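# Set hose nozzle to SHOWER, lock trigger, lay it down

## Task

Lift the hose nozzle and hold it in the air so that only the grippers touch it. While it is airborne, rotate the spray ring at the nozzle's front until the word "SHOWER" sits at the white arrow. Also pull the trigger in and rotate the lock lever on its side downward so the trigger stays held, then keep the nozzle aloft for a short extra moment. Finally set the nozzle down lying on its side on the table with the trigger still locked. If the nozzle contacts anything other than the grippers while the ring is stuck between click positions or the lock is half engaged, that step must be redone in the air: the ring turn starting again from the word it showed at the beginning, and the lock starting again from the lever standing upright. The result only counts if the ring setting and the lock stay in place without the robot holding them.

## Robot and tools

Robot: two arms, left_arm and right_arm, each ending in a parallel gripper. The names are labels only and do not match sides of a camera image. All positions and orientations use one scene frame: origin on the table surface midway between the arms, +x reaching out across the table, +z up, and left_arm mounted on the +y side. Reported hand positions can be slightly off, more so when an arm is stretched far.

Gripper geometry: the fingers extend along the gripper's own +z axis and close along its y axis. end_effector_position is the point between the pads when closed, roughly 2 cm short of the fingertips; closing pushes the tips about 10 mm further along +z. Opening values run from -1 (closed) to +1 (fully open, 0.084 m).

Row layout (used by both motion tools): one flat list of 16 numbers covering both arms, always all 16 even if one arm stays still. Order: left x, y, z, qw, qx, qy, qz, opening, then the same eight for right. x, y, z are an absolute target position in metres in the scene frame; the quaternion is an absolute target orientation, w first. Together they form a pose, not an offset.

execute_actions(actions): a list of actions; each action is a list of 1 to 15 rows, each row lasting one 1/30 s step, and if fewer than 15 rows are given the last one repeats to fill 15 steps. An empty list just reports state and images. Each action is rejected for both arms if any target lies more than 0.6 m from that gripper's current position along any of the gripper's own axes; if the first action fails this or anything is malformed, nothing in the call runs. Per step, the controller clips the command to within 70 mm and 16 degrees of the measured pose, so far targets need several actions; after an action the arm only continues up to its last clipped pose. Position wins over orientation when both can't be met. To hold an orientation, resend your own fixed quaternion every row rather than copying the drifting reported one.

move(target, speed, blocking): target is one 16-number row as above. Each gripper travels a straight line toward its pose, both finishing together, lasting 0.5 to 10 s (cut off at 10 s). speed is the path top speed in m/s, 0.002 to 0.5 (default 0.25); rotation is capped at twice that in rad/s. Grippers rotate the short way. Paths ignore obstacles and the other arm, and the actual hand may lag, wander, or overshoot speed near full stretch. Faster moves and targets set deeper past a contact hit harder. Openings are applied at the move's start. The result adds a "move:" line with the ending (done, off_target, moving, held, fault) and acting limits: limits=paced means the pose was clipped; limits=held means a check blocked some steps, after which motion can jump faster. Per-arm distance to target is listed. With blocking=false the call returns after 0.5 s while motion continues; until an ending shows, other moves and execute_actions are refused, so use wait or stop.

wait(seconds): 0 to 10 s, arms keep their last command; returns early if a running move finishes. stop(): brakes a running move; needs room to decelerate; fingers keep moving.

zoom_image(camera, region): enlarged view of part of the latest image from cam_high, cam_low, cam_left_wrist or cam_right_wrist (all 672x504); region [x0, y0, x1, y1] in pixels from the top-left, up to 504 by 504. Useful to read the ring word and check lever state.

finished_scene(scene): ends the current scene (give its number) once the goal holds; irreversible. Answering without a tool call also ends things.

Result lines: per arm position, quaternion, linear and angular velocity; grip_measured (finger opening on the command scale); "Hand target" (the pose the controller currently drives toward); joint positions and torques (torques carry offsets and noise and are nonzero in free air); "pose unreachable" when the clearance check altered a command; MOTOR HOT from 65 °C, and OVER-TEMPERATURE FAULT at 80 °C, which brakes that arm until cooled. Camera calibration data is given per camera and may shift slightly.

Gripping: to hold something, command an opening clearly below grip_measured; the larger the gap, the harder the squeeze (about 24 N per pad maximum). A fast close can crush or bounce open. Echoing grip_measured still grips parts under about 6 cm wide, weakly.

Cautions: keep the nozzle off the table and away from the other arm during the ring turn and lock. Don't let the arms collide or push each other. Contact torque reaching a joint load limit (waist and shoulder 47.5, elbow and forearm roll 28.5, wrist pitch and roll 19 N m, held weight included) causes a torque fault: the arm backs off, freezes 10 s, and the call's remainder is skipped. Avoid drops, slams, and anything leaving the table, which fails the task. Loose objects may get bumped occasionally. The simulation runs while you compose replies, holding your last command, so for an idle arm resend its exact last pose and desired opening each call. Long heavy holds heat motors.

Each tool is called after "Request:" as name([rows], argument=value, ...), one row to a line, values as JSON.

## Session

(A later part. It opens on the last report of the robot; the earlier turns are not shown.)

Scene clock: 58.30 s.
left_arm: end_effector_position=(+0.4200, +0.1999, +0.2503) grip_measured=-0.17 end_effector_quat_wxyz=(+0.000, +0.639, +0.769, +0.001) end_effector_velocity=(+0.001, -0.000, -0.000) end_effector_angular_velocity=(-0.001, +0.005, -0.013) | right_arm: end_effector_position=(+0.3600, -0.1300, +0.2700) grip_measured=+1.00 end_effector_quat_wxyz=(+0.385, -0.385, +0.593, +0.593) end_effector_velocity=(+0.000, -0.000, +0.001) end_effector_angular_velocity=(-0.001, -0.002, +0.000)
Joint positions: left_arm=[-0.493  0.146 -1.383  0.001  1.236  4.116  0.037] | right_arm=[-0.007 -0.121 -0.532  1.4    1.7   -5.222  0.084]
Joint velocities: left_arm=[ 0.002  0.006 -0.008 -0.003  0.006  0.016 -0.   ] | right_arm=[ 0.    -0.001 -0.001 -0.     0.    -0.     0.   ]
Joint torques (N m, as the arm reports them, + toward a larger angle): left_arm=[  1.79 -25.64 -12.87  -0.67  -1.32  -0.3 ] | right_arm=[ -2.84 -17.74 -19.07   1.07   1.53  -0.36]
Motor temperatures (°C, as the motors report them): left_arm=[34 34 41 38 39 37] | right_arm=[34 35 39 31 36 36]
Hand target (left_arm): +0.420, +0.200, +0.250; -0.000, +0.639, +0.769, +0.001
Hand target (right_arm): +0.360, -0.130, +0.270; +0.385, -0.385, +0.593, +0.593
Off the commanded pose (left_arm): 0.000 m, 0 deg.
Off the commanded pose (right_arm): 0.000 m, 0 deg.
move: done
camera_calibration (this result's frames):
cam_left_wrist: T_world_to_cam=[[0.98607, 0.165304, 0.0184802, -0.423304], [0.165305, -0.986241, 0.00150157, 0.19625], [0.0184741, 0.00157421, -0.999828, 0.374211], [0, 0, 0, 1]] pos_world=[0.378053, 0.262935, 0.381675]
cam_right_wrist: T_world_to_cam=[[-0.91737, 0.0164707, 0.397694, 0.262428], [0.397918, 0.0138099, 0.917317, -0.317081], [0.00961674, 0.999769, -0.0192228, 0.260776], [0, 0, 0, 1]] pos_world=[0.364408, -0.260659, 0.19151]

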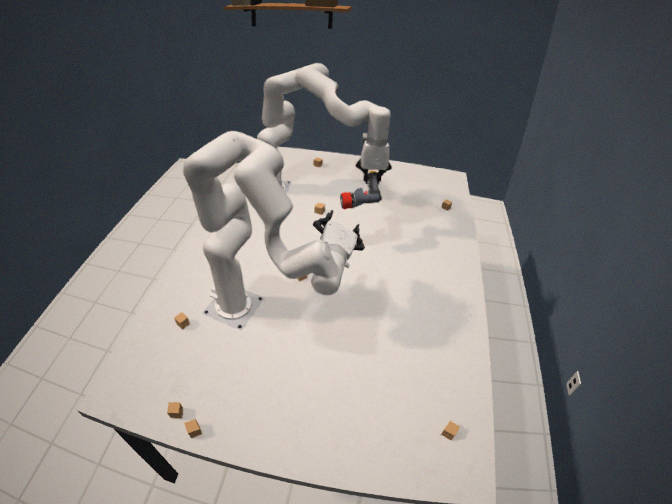

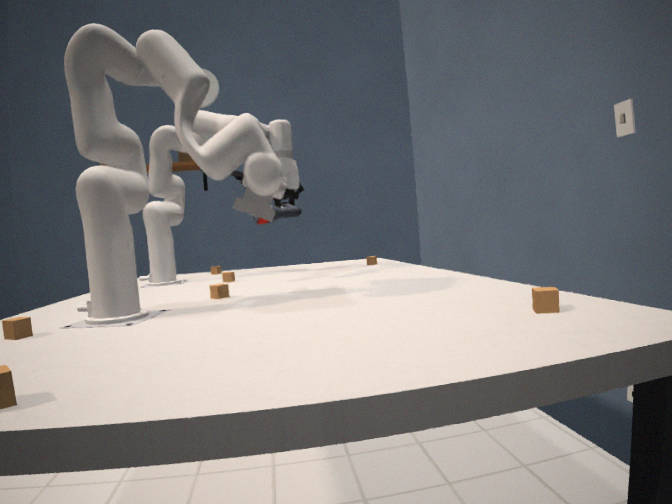

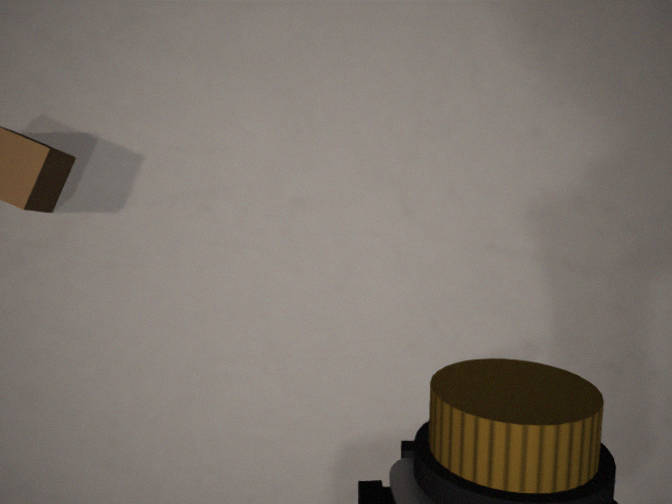

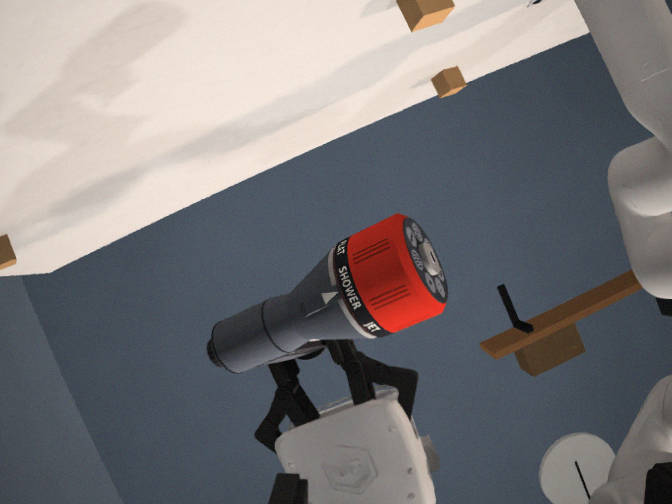

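Request:
move(target=[0.42,0.2,0.06,0.094,0.635,0.764,-0.078,-1, 0.36,-0.13,0.27,-0.385,0.385,-0.593,-0.593,1])

Request:
move(target=[0.42,0.2,0.036,0.094,0.635,0.764,-0.078,-1, 0.36,-0.13,0.27,-0.385,0.385,-0.593,-0.593,1], speed=0.03)

Request:
zoom_image(camera="cam_low", region=[230, 230, 330, 300])

Scene clock: 60.73 s.
left_arm: end_effector_position=(+0.4205, +0.2003, +0.0606) grip_measured=-0.17 end_effector_quat_wxyz=(+0.094, +0.634, +0.764, -0.077) end_effector_velocity=(-0.001, -0.001, -0.003) end_effector_angular_velocity=(-0.008, +0.003, -0.004) | right_arm: end_effector_position=(+0.3600, -0.1300, +0.2700) grip_measured=+1.00 end_effector_quat_wxyz=(+0.385, -0.385, +0.593, +0.593) end_effector_velocity=(-0.000, +0.000, -0.000) end_effector_angular_velocity=(+0.000, +0.001, -0.000)
Joint positions: left_arm=[-0.438  0.323 -0.997 -0.384  0.579  4.485  0.037] | right_arm=[-0.007 -0.121 -0.532  1.4    1.7   -5.222  0.084]
Joint velocities: left_arm=[-0.001  0.007  0.001 -0.019 -0.003  0.02  -0.   ] | right_arm=[-0.     0.     0.001  0.     0.     0.     0.   ]
Joint torques (N m, as the arm reports them, + toward a larger angle): left_arm=[  1.66 -26.79 -11.32  -0.55  -1.43  -0.54] | right_arm=[ -2.72 -18.13 -18.79   0.89   1.61  -0.21]
Motor temperatures (°C, as the motors report them): left_arm=[34 34 41 38 39 37] | right_arm=[34 35 39 31 36 36]
Hand target (left_arm): +0.420, +0.200, +0.060; +0.094, +0.634, +0.764, -0.077
Hand target (right_arm): +0.360, -0.130, +0.270; +0.385, -0.385, +0.593, +0.593
Off the commanded pose (left_arm): 0.001 m, 0 deg.
Off the commanded pose (right_arm): 0.000 m, 0 deg.
move: done
camera_calibration (this result's frames):
cam_left_wrist: T_world_to_cam=[[0.985142, 0.170139, 0.0234, -0.421291], [0.159502, -0.95692, 0.242619, 0.17879], [0.063671, -0.235282, -0.969839, 0.211187], [0, 0, 0, 1]] pos_world=[0.373068, 0.292454, 0.171298]
cam_right_wrist: T_world_to_cam=[[-0.917371, 0.0164685, 0.397692, 0.262427], [0.397917, 0.0138076, 0.917318, -0.317082], [0.00961568, 0.999769, -0.0192198, 0.260775], [0, 0, 0, 1]] pos_world=[0.364408, -0.260658, 0.191512]

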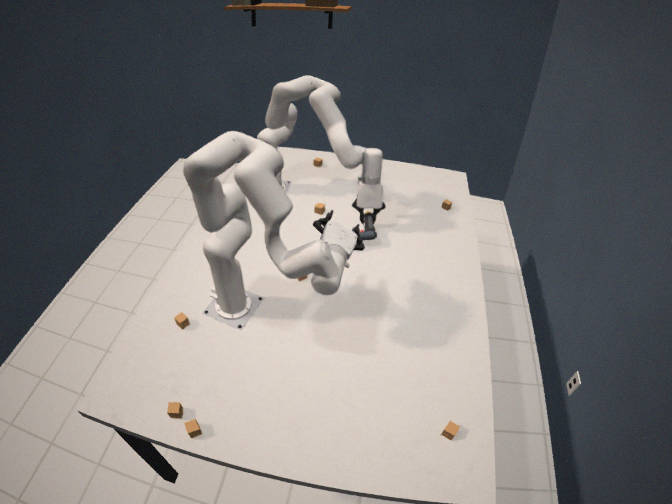

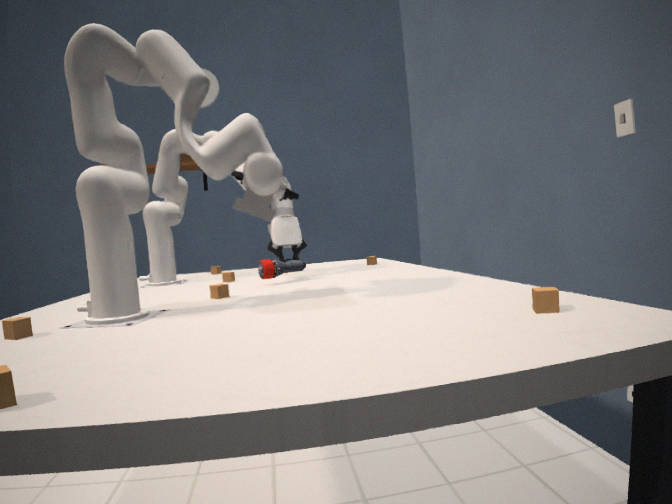

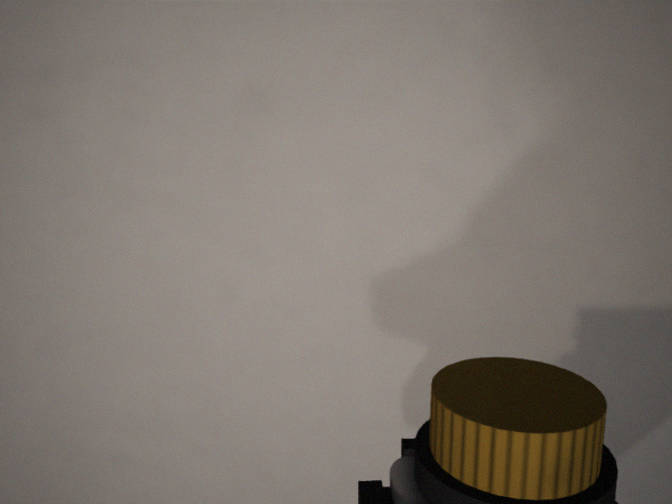

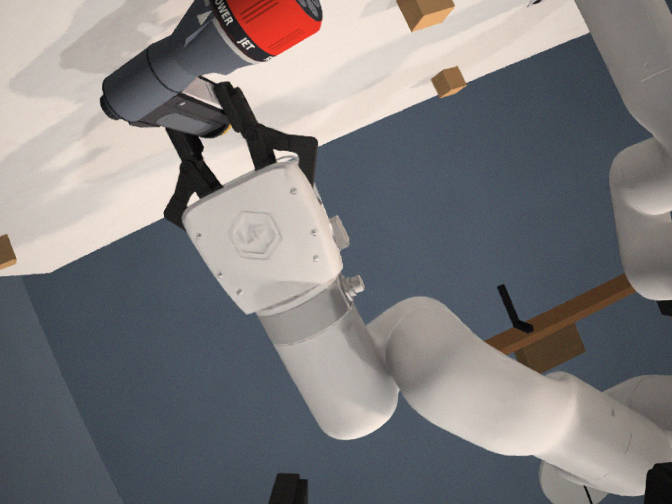

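Scene clock: 61.87 s.
left_arm: end_effector_position=(+0.4205, +0.1999, +0.0368) grip_measured=-0.17 end_effector_quat_wxyz=(+0.095, +0.634, +0.763, -0.078) end_effector_velocity=(-0.000, +0.001, -0.003) end_effector_angular_velocity=(+0.000, +0.000, +0.001) | right_arm: end_effector_position=(+0.3600, -0.1300, +0.2700) grip_measured=+1.00 end_effector_quat_wxyz=(+0.385, -0.385, +0.593, +0.593) end_effector_velocity=(+0.000, -0.000, -0.000) end_effector_angular_velocity=(+0.000, +0.001, -0.000)
Joint positions: left_arm=[-0.444  0.378 -0.996 -0.424  0.526  4.525  0.037] | right_arm=[-0.007 -0.121 -0.532  1.4    1.7   -5.222  0.084]
Joint velocities: left_arm=[ 0.001  0.007  0.001 -0.005 -0.007  0.005  0.   ] | right_arm=[-0.  0. -0.  0. -0.  0.  0.]
Joint torques (N m, as the arm reports them, + toward a larger angle): left_arm=[  1.35 -25.06 -10.03  -0.19  -1.29  -0.34] | right_arm=[ -2.39 -17.24 -18.67   1.08   1.35  -0.19]
Motor temperatures (°C, as the motors report them): left_arm=[34 34 41 38 39 37] | right_arm=[34 35 39 31 36 36]
Hand target (left_arm): +0.420, +0.200, +0.036; +0.094, +0.634, +0.763, -0.078
Hand target (right_arm): +0.360, -0.130, +0.270; +0.385, -0.385, +0.593, +0.593
Off the commanded pose (left_arm): 0.001 m, 0 deg.
Off the commanded pose (right_arm): 0.000 m, 0 deg.
move: done
camera_calibration (this result's frames):
cam_left_wrist: T_world_to_cam=[[0.985294, 0.169357, 0.0226821, -0.420535], [0.158764, -0.956463, 0.244892, 0.184371], [0.0631688, -0.23769, -0.969285, 0.188683], [0, 0, 0, 1]] pos_world=[0.37316, 0.292412, 0.147275]
cam_right_wrist: T_world_to_cam=[[-0.917371, 0.0164685, 0.397692, 0.262427], [0.397917, 0.0138075, 0.917318, -0.317082], [0.00961569, 0.999769, -0.0192197, 0.260775], [0, 0, 0, 1]] pos_world=[0.364408, -0.260658, 0.191512]

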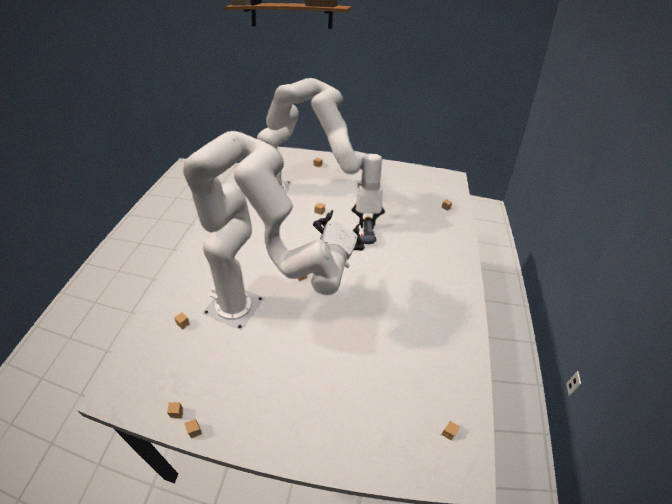

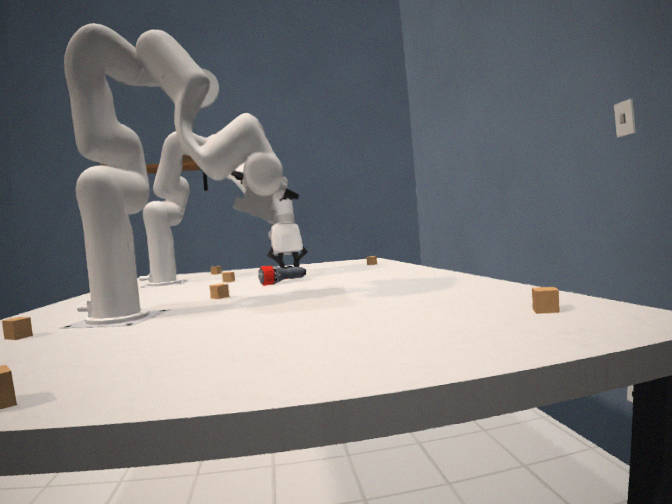

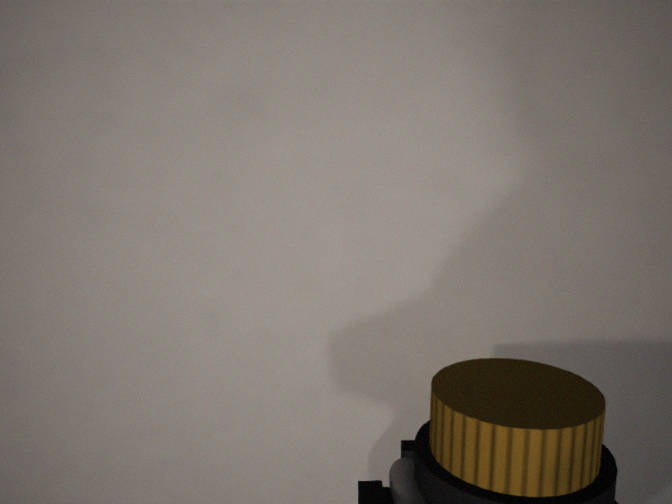

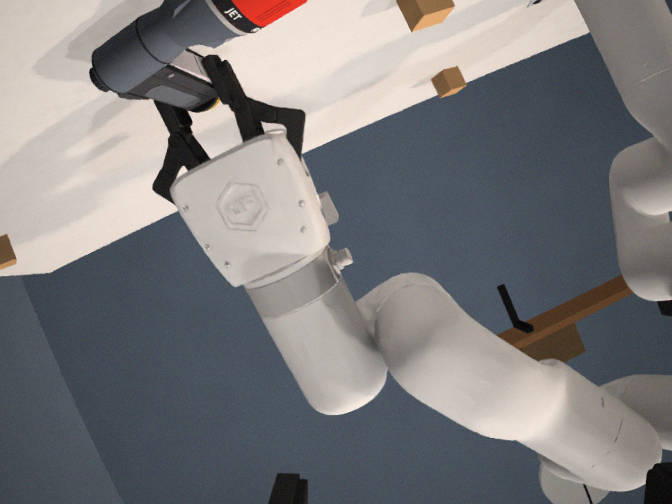

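Region (230, 230, 330, 300) of cam_low's 672x504 image, scaled by 5.040, with more detail than that image has; it fills the top 353 rows of this view, and the rest is white.

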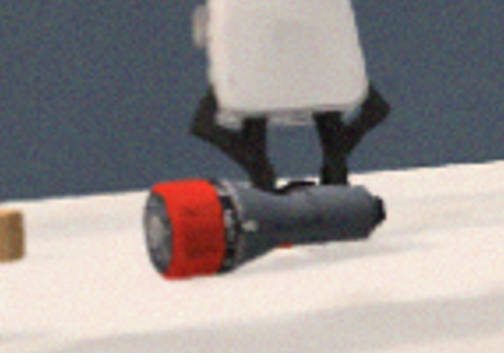

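Request:
execute_actions([
  [[0.42,0.2,0.033,0.094,0.635,0.764,-0.078,-0.1, 0.36,-0.13,0.27,-0.385,0.385,-0.593,-0.593,1]],
  [[0.42,0.2,0.033,0.094,0.635,0.764,-0.078,0.7, 0.36,-0.13,0.27,-0.385,0.385,-0.593,-0.593,1]],
])

Request:
move(target=[0.42,0.2,0.17,0.094,0.635,0.764,-0.078,0.7, 0.36,-0.13,0.27,-0.385,0.385,-0.593,-0.593,1])

Scene clock: 63.83 s.
left_arm: end_effector_position=(+0.4200, +0.2000, +0.0330) grip_measured=+0.69 end_effector_quat_wxyz=(+0.094, +0.634, +0.763, -0.078) end_effector_velocity=(-0.000, +0.000, +0.000) end_effector_angular_velocity=(-0.000, +0.001, +0.000) | right_arm: end_effector_position=(+0.3600, -0.1300, +0.2700) grip_measured=+1.00 end_effector_quat_wxyz=(+0.385, -0.385, +0.593, +0.593) end_effector_velocity=(+0.001, -0.000, +0.001) end_effector_angular_velocity=(-0.000, -0.002, -0.000)
Joint positions: left_arm=[-0.445  0.387 -0.995 -0.43   0.519  4.531  0.073] | right_arm=[-0.007 -0.121 -0.532  1.4    1.7   -5.222  0.084]
Joint velocities: left_arm=[ 0.    -0.    -0.     0.     0.001  0.     0.001] | right_arm=[-0.    -0.    -0.002  0.     0.     0.     0.   ]
Joint torques (N m, as the arm reports them, + toward a larger angle): left_arm=[  1.37 -25.67  -9.94  -0.29  -1.23  -0.39] | right_arm=[ -2.49 -17.86 -18.91   1.16   1.74  -0.29]
Motor temperatures (°C, as the motors report them): left_arm=[34 34 41 38 39 37] | right_arm=[34 35 39 31 36 36]
Hand target (left_arm): +0.420, +0.200, +0.033; +0.094, +0.634, +0.763, -0.078
Hand target (right_arm): +0.360, -0.130, +0.270; +0.385, -0.385, +0.593, +0.593
Off the commanded pose (left_arm): 0.000 m, 0 deg.
Off the commanded pose (right_arm): 0.000 m, 0 deg.
camera_calibration (this result's frames):
cam_left_wrist: T_world_to_cam=[[0.985374, 0.169047, 0.0214664, -0.41988], [0.158784, -0.956589, 0.244386, 0.185521], [0.0618472, -0.237403, -0.96944, 0.185539], [0, 0, 0, 1]] pos_world=[0.372806, 0.292494, 0.143543]
cam_right_wrist: T_world_to_cam=[[-0.917371, 0.0164684, 0.397692, 0.262427], [0.397917, 0.0138075, 0.917318, -0.317082], [0.00961565, 0.999769, -0.0192197, 0.260775], [0, 0, 0, 1]] pos_world=[0.364408, -0.260658, 0.191512]

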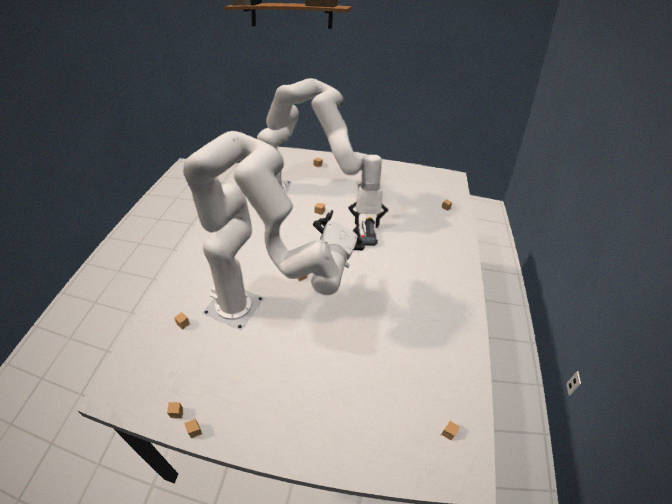

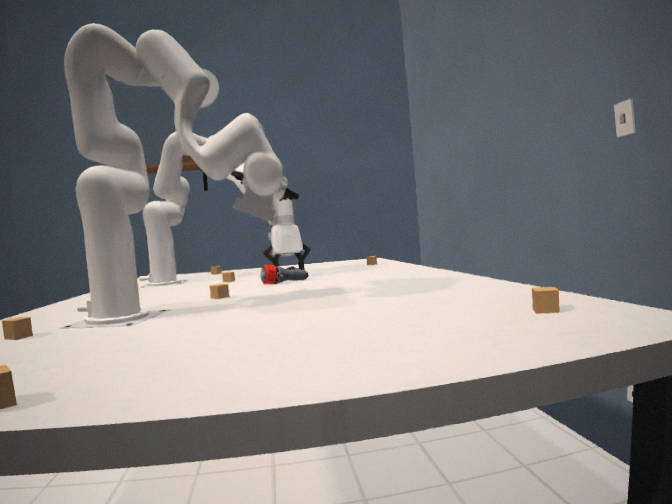

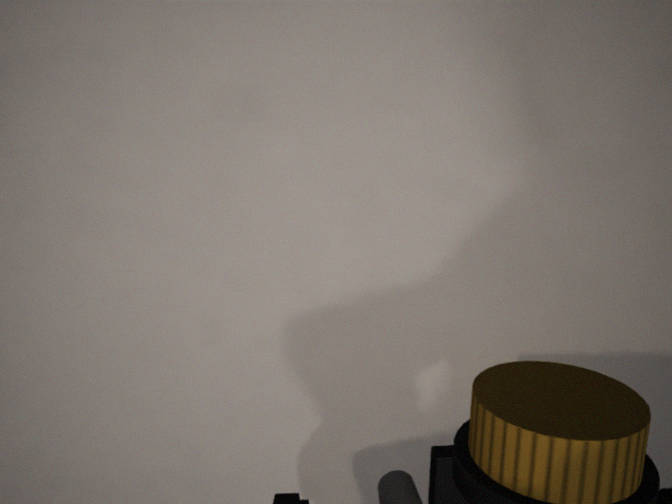

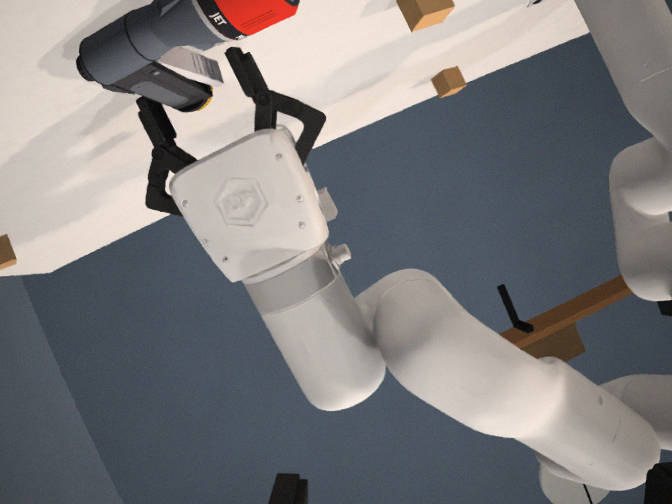

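Scene clock: 65.03 s.
left_arm: end_effector_position=(+0.4196, +0.2000, +0.1694) grip_measured=+0.70 end_effector_quat_wxyz=(+0.094, +0.634, +0.763, -0.078) end_effector_velocity=(+0.001, +0.000, +0.004) end_effector_angular_velocity=(-0.001, -0.003, +0.001) | right_arm: end_effector_position=(+0.3600, -0.1300, +0.2700) grip_measured=+1.00 end_effector_quat_wxyz=(+0.385, -0.385, +0.593, +0.593) end_effector_velocity=(+0.000, -0.000, +0.000) end_effector_angular_velocity=(-0.000, -0.001, +0.000)
Joint positions: left_arm=[-0.417  0.126 -1.079 -0.284  0.85   4.37   0.073] | right_arm=[-0.007 -0.121 -0.532  1.4    1.7   -5.222  0.084]
Joint velocities: left_arm=[ 0.002 -0.004 -0.005  0.001  0.005 -0.001  0.   ] | right_arm=[ 0.     0.    -0.001 -0.    -0.    -0.     0.   ]
Joint torques (N m, as the arm reports them, + toward a larger angle): left_arm=[  1.94 -23.04 -11.71  -0.39  -1.32  -0.34] | right_arm=[ -2.23 -17.61 -18.8    1.03   1.34  -0.16]
Motor temperatures (°C, as the motors report them): left_arm=[34 34 40 38 39 37] | right_arm=[34 35 39 31 36 36]
Hand target (left_arm): +0.420, +0.200, +0.170; +0.094, +0.634, +0.763, -0.078
Hand target (right_arm): +0.360, -0.130, +0.270; +0.385, -0.385, +0.593, +0.593
Off the commanded pose (left_arm): 0.001 m, 0 deg.
Off the commanded pose (right_arm): 0.000 m, 0 deg.
move: done
camera_calibration (this result's frames):
cam_left_wrist: T_world_to_cam=[[0.985404, 0.16897, 0.0206828, -0.422251], [0.158885, -0.956528, 0.24456, 0.152144], [0.061107, -0.237704, -0.969414, 0.318161], [0, 0, 0, 1]] pos_world=[0.372472, 0.292506, 0.279955]
cam_right_wrist: T_world_to_cam=[[-0.917371, 0.0164683, 0.397692, 0.262427], [0.397917, 0.0138076, 0.917318, -0.317082], [0.00961551, 0.999769, -0.0192197, 0.260775], [0, 0, 0, 1]] pos_world=[0.364408, -0.260658, 0.191512]

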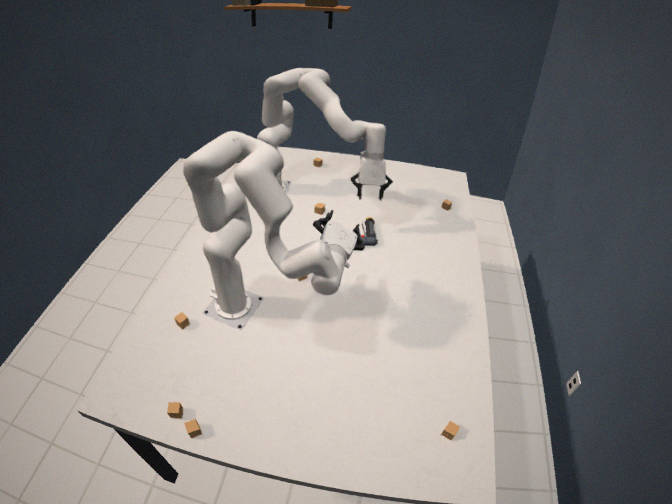

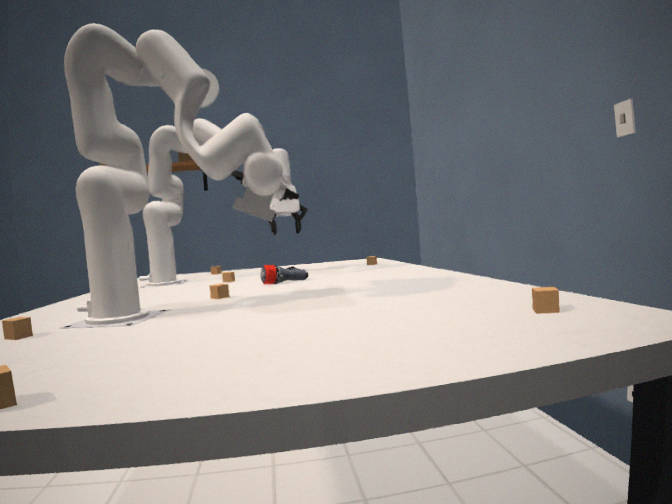

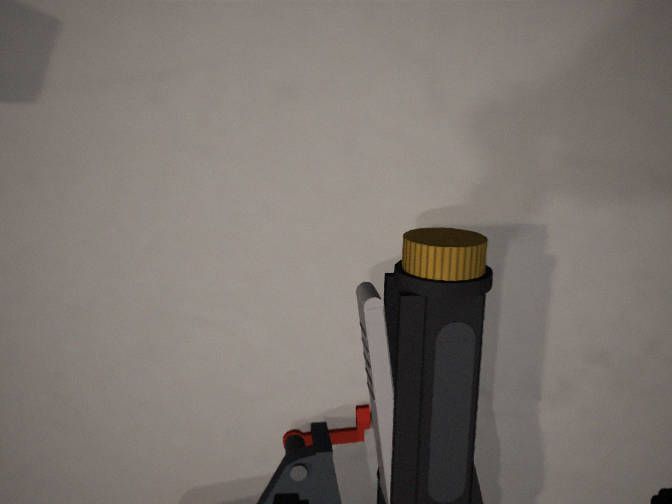

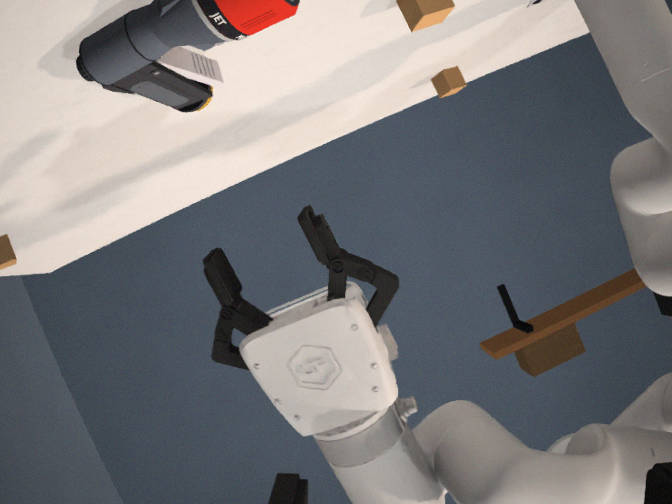

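Request:
finished_scene(scene=1)

The scene is finished: the task was done.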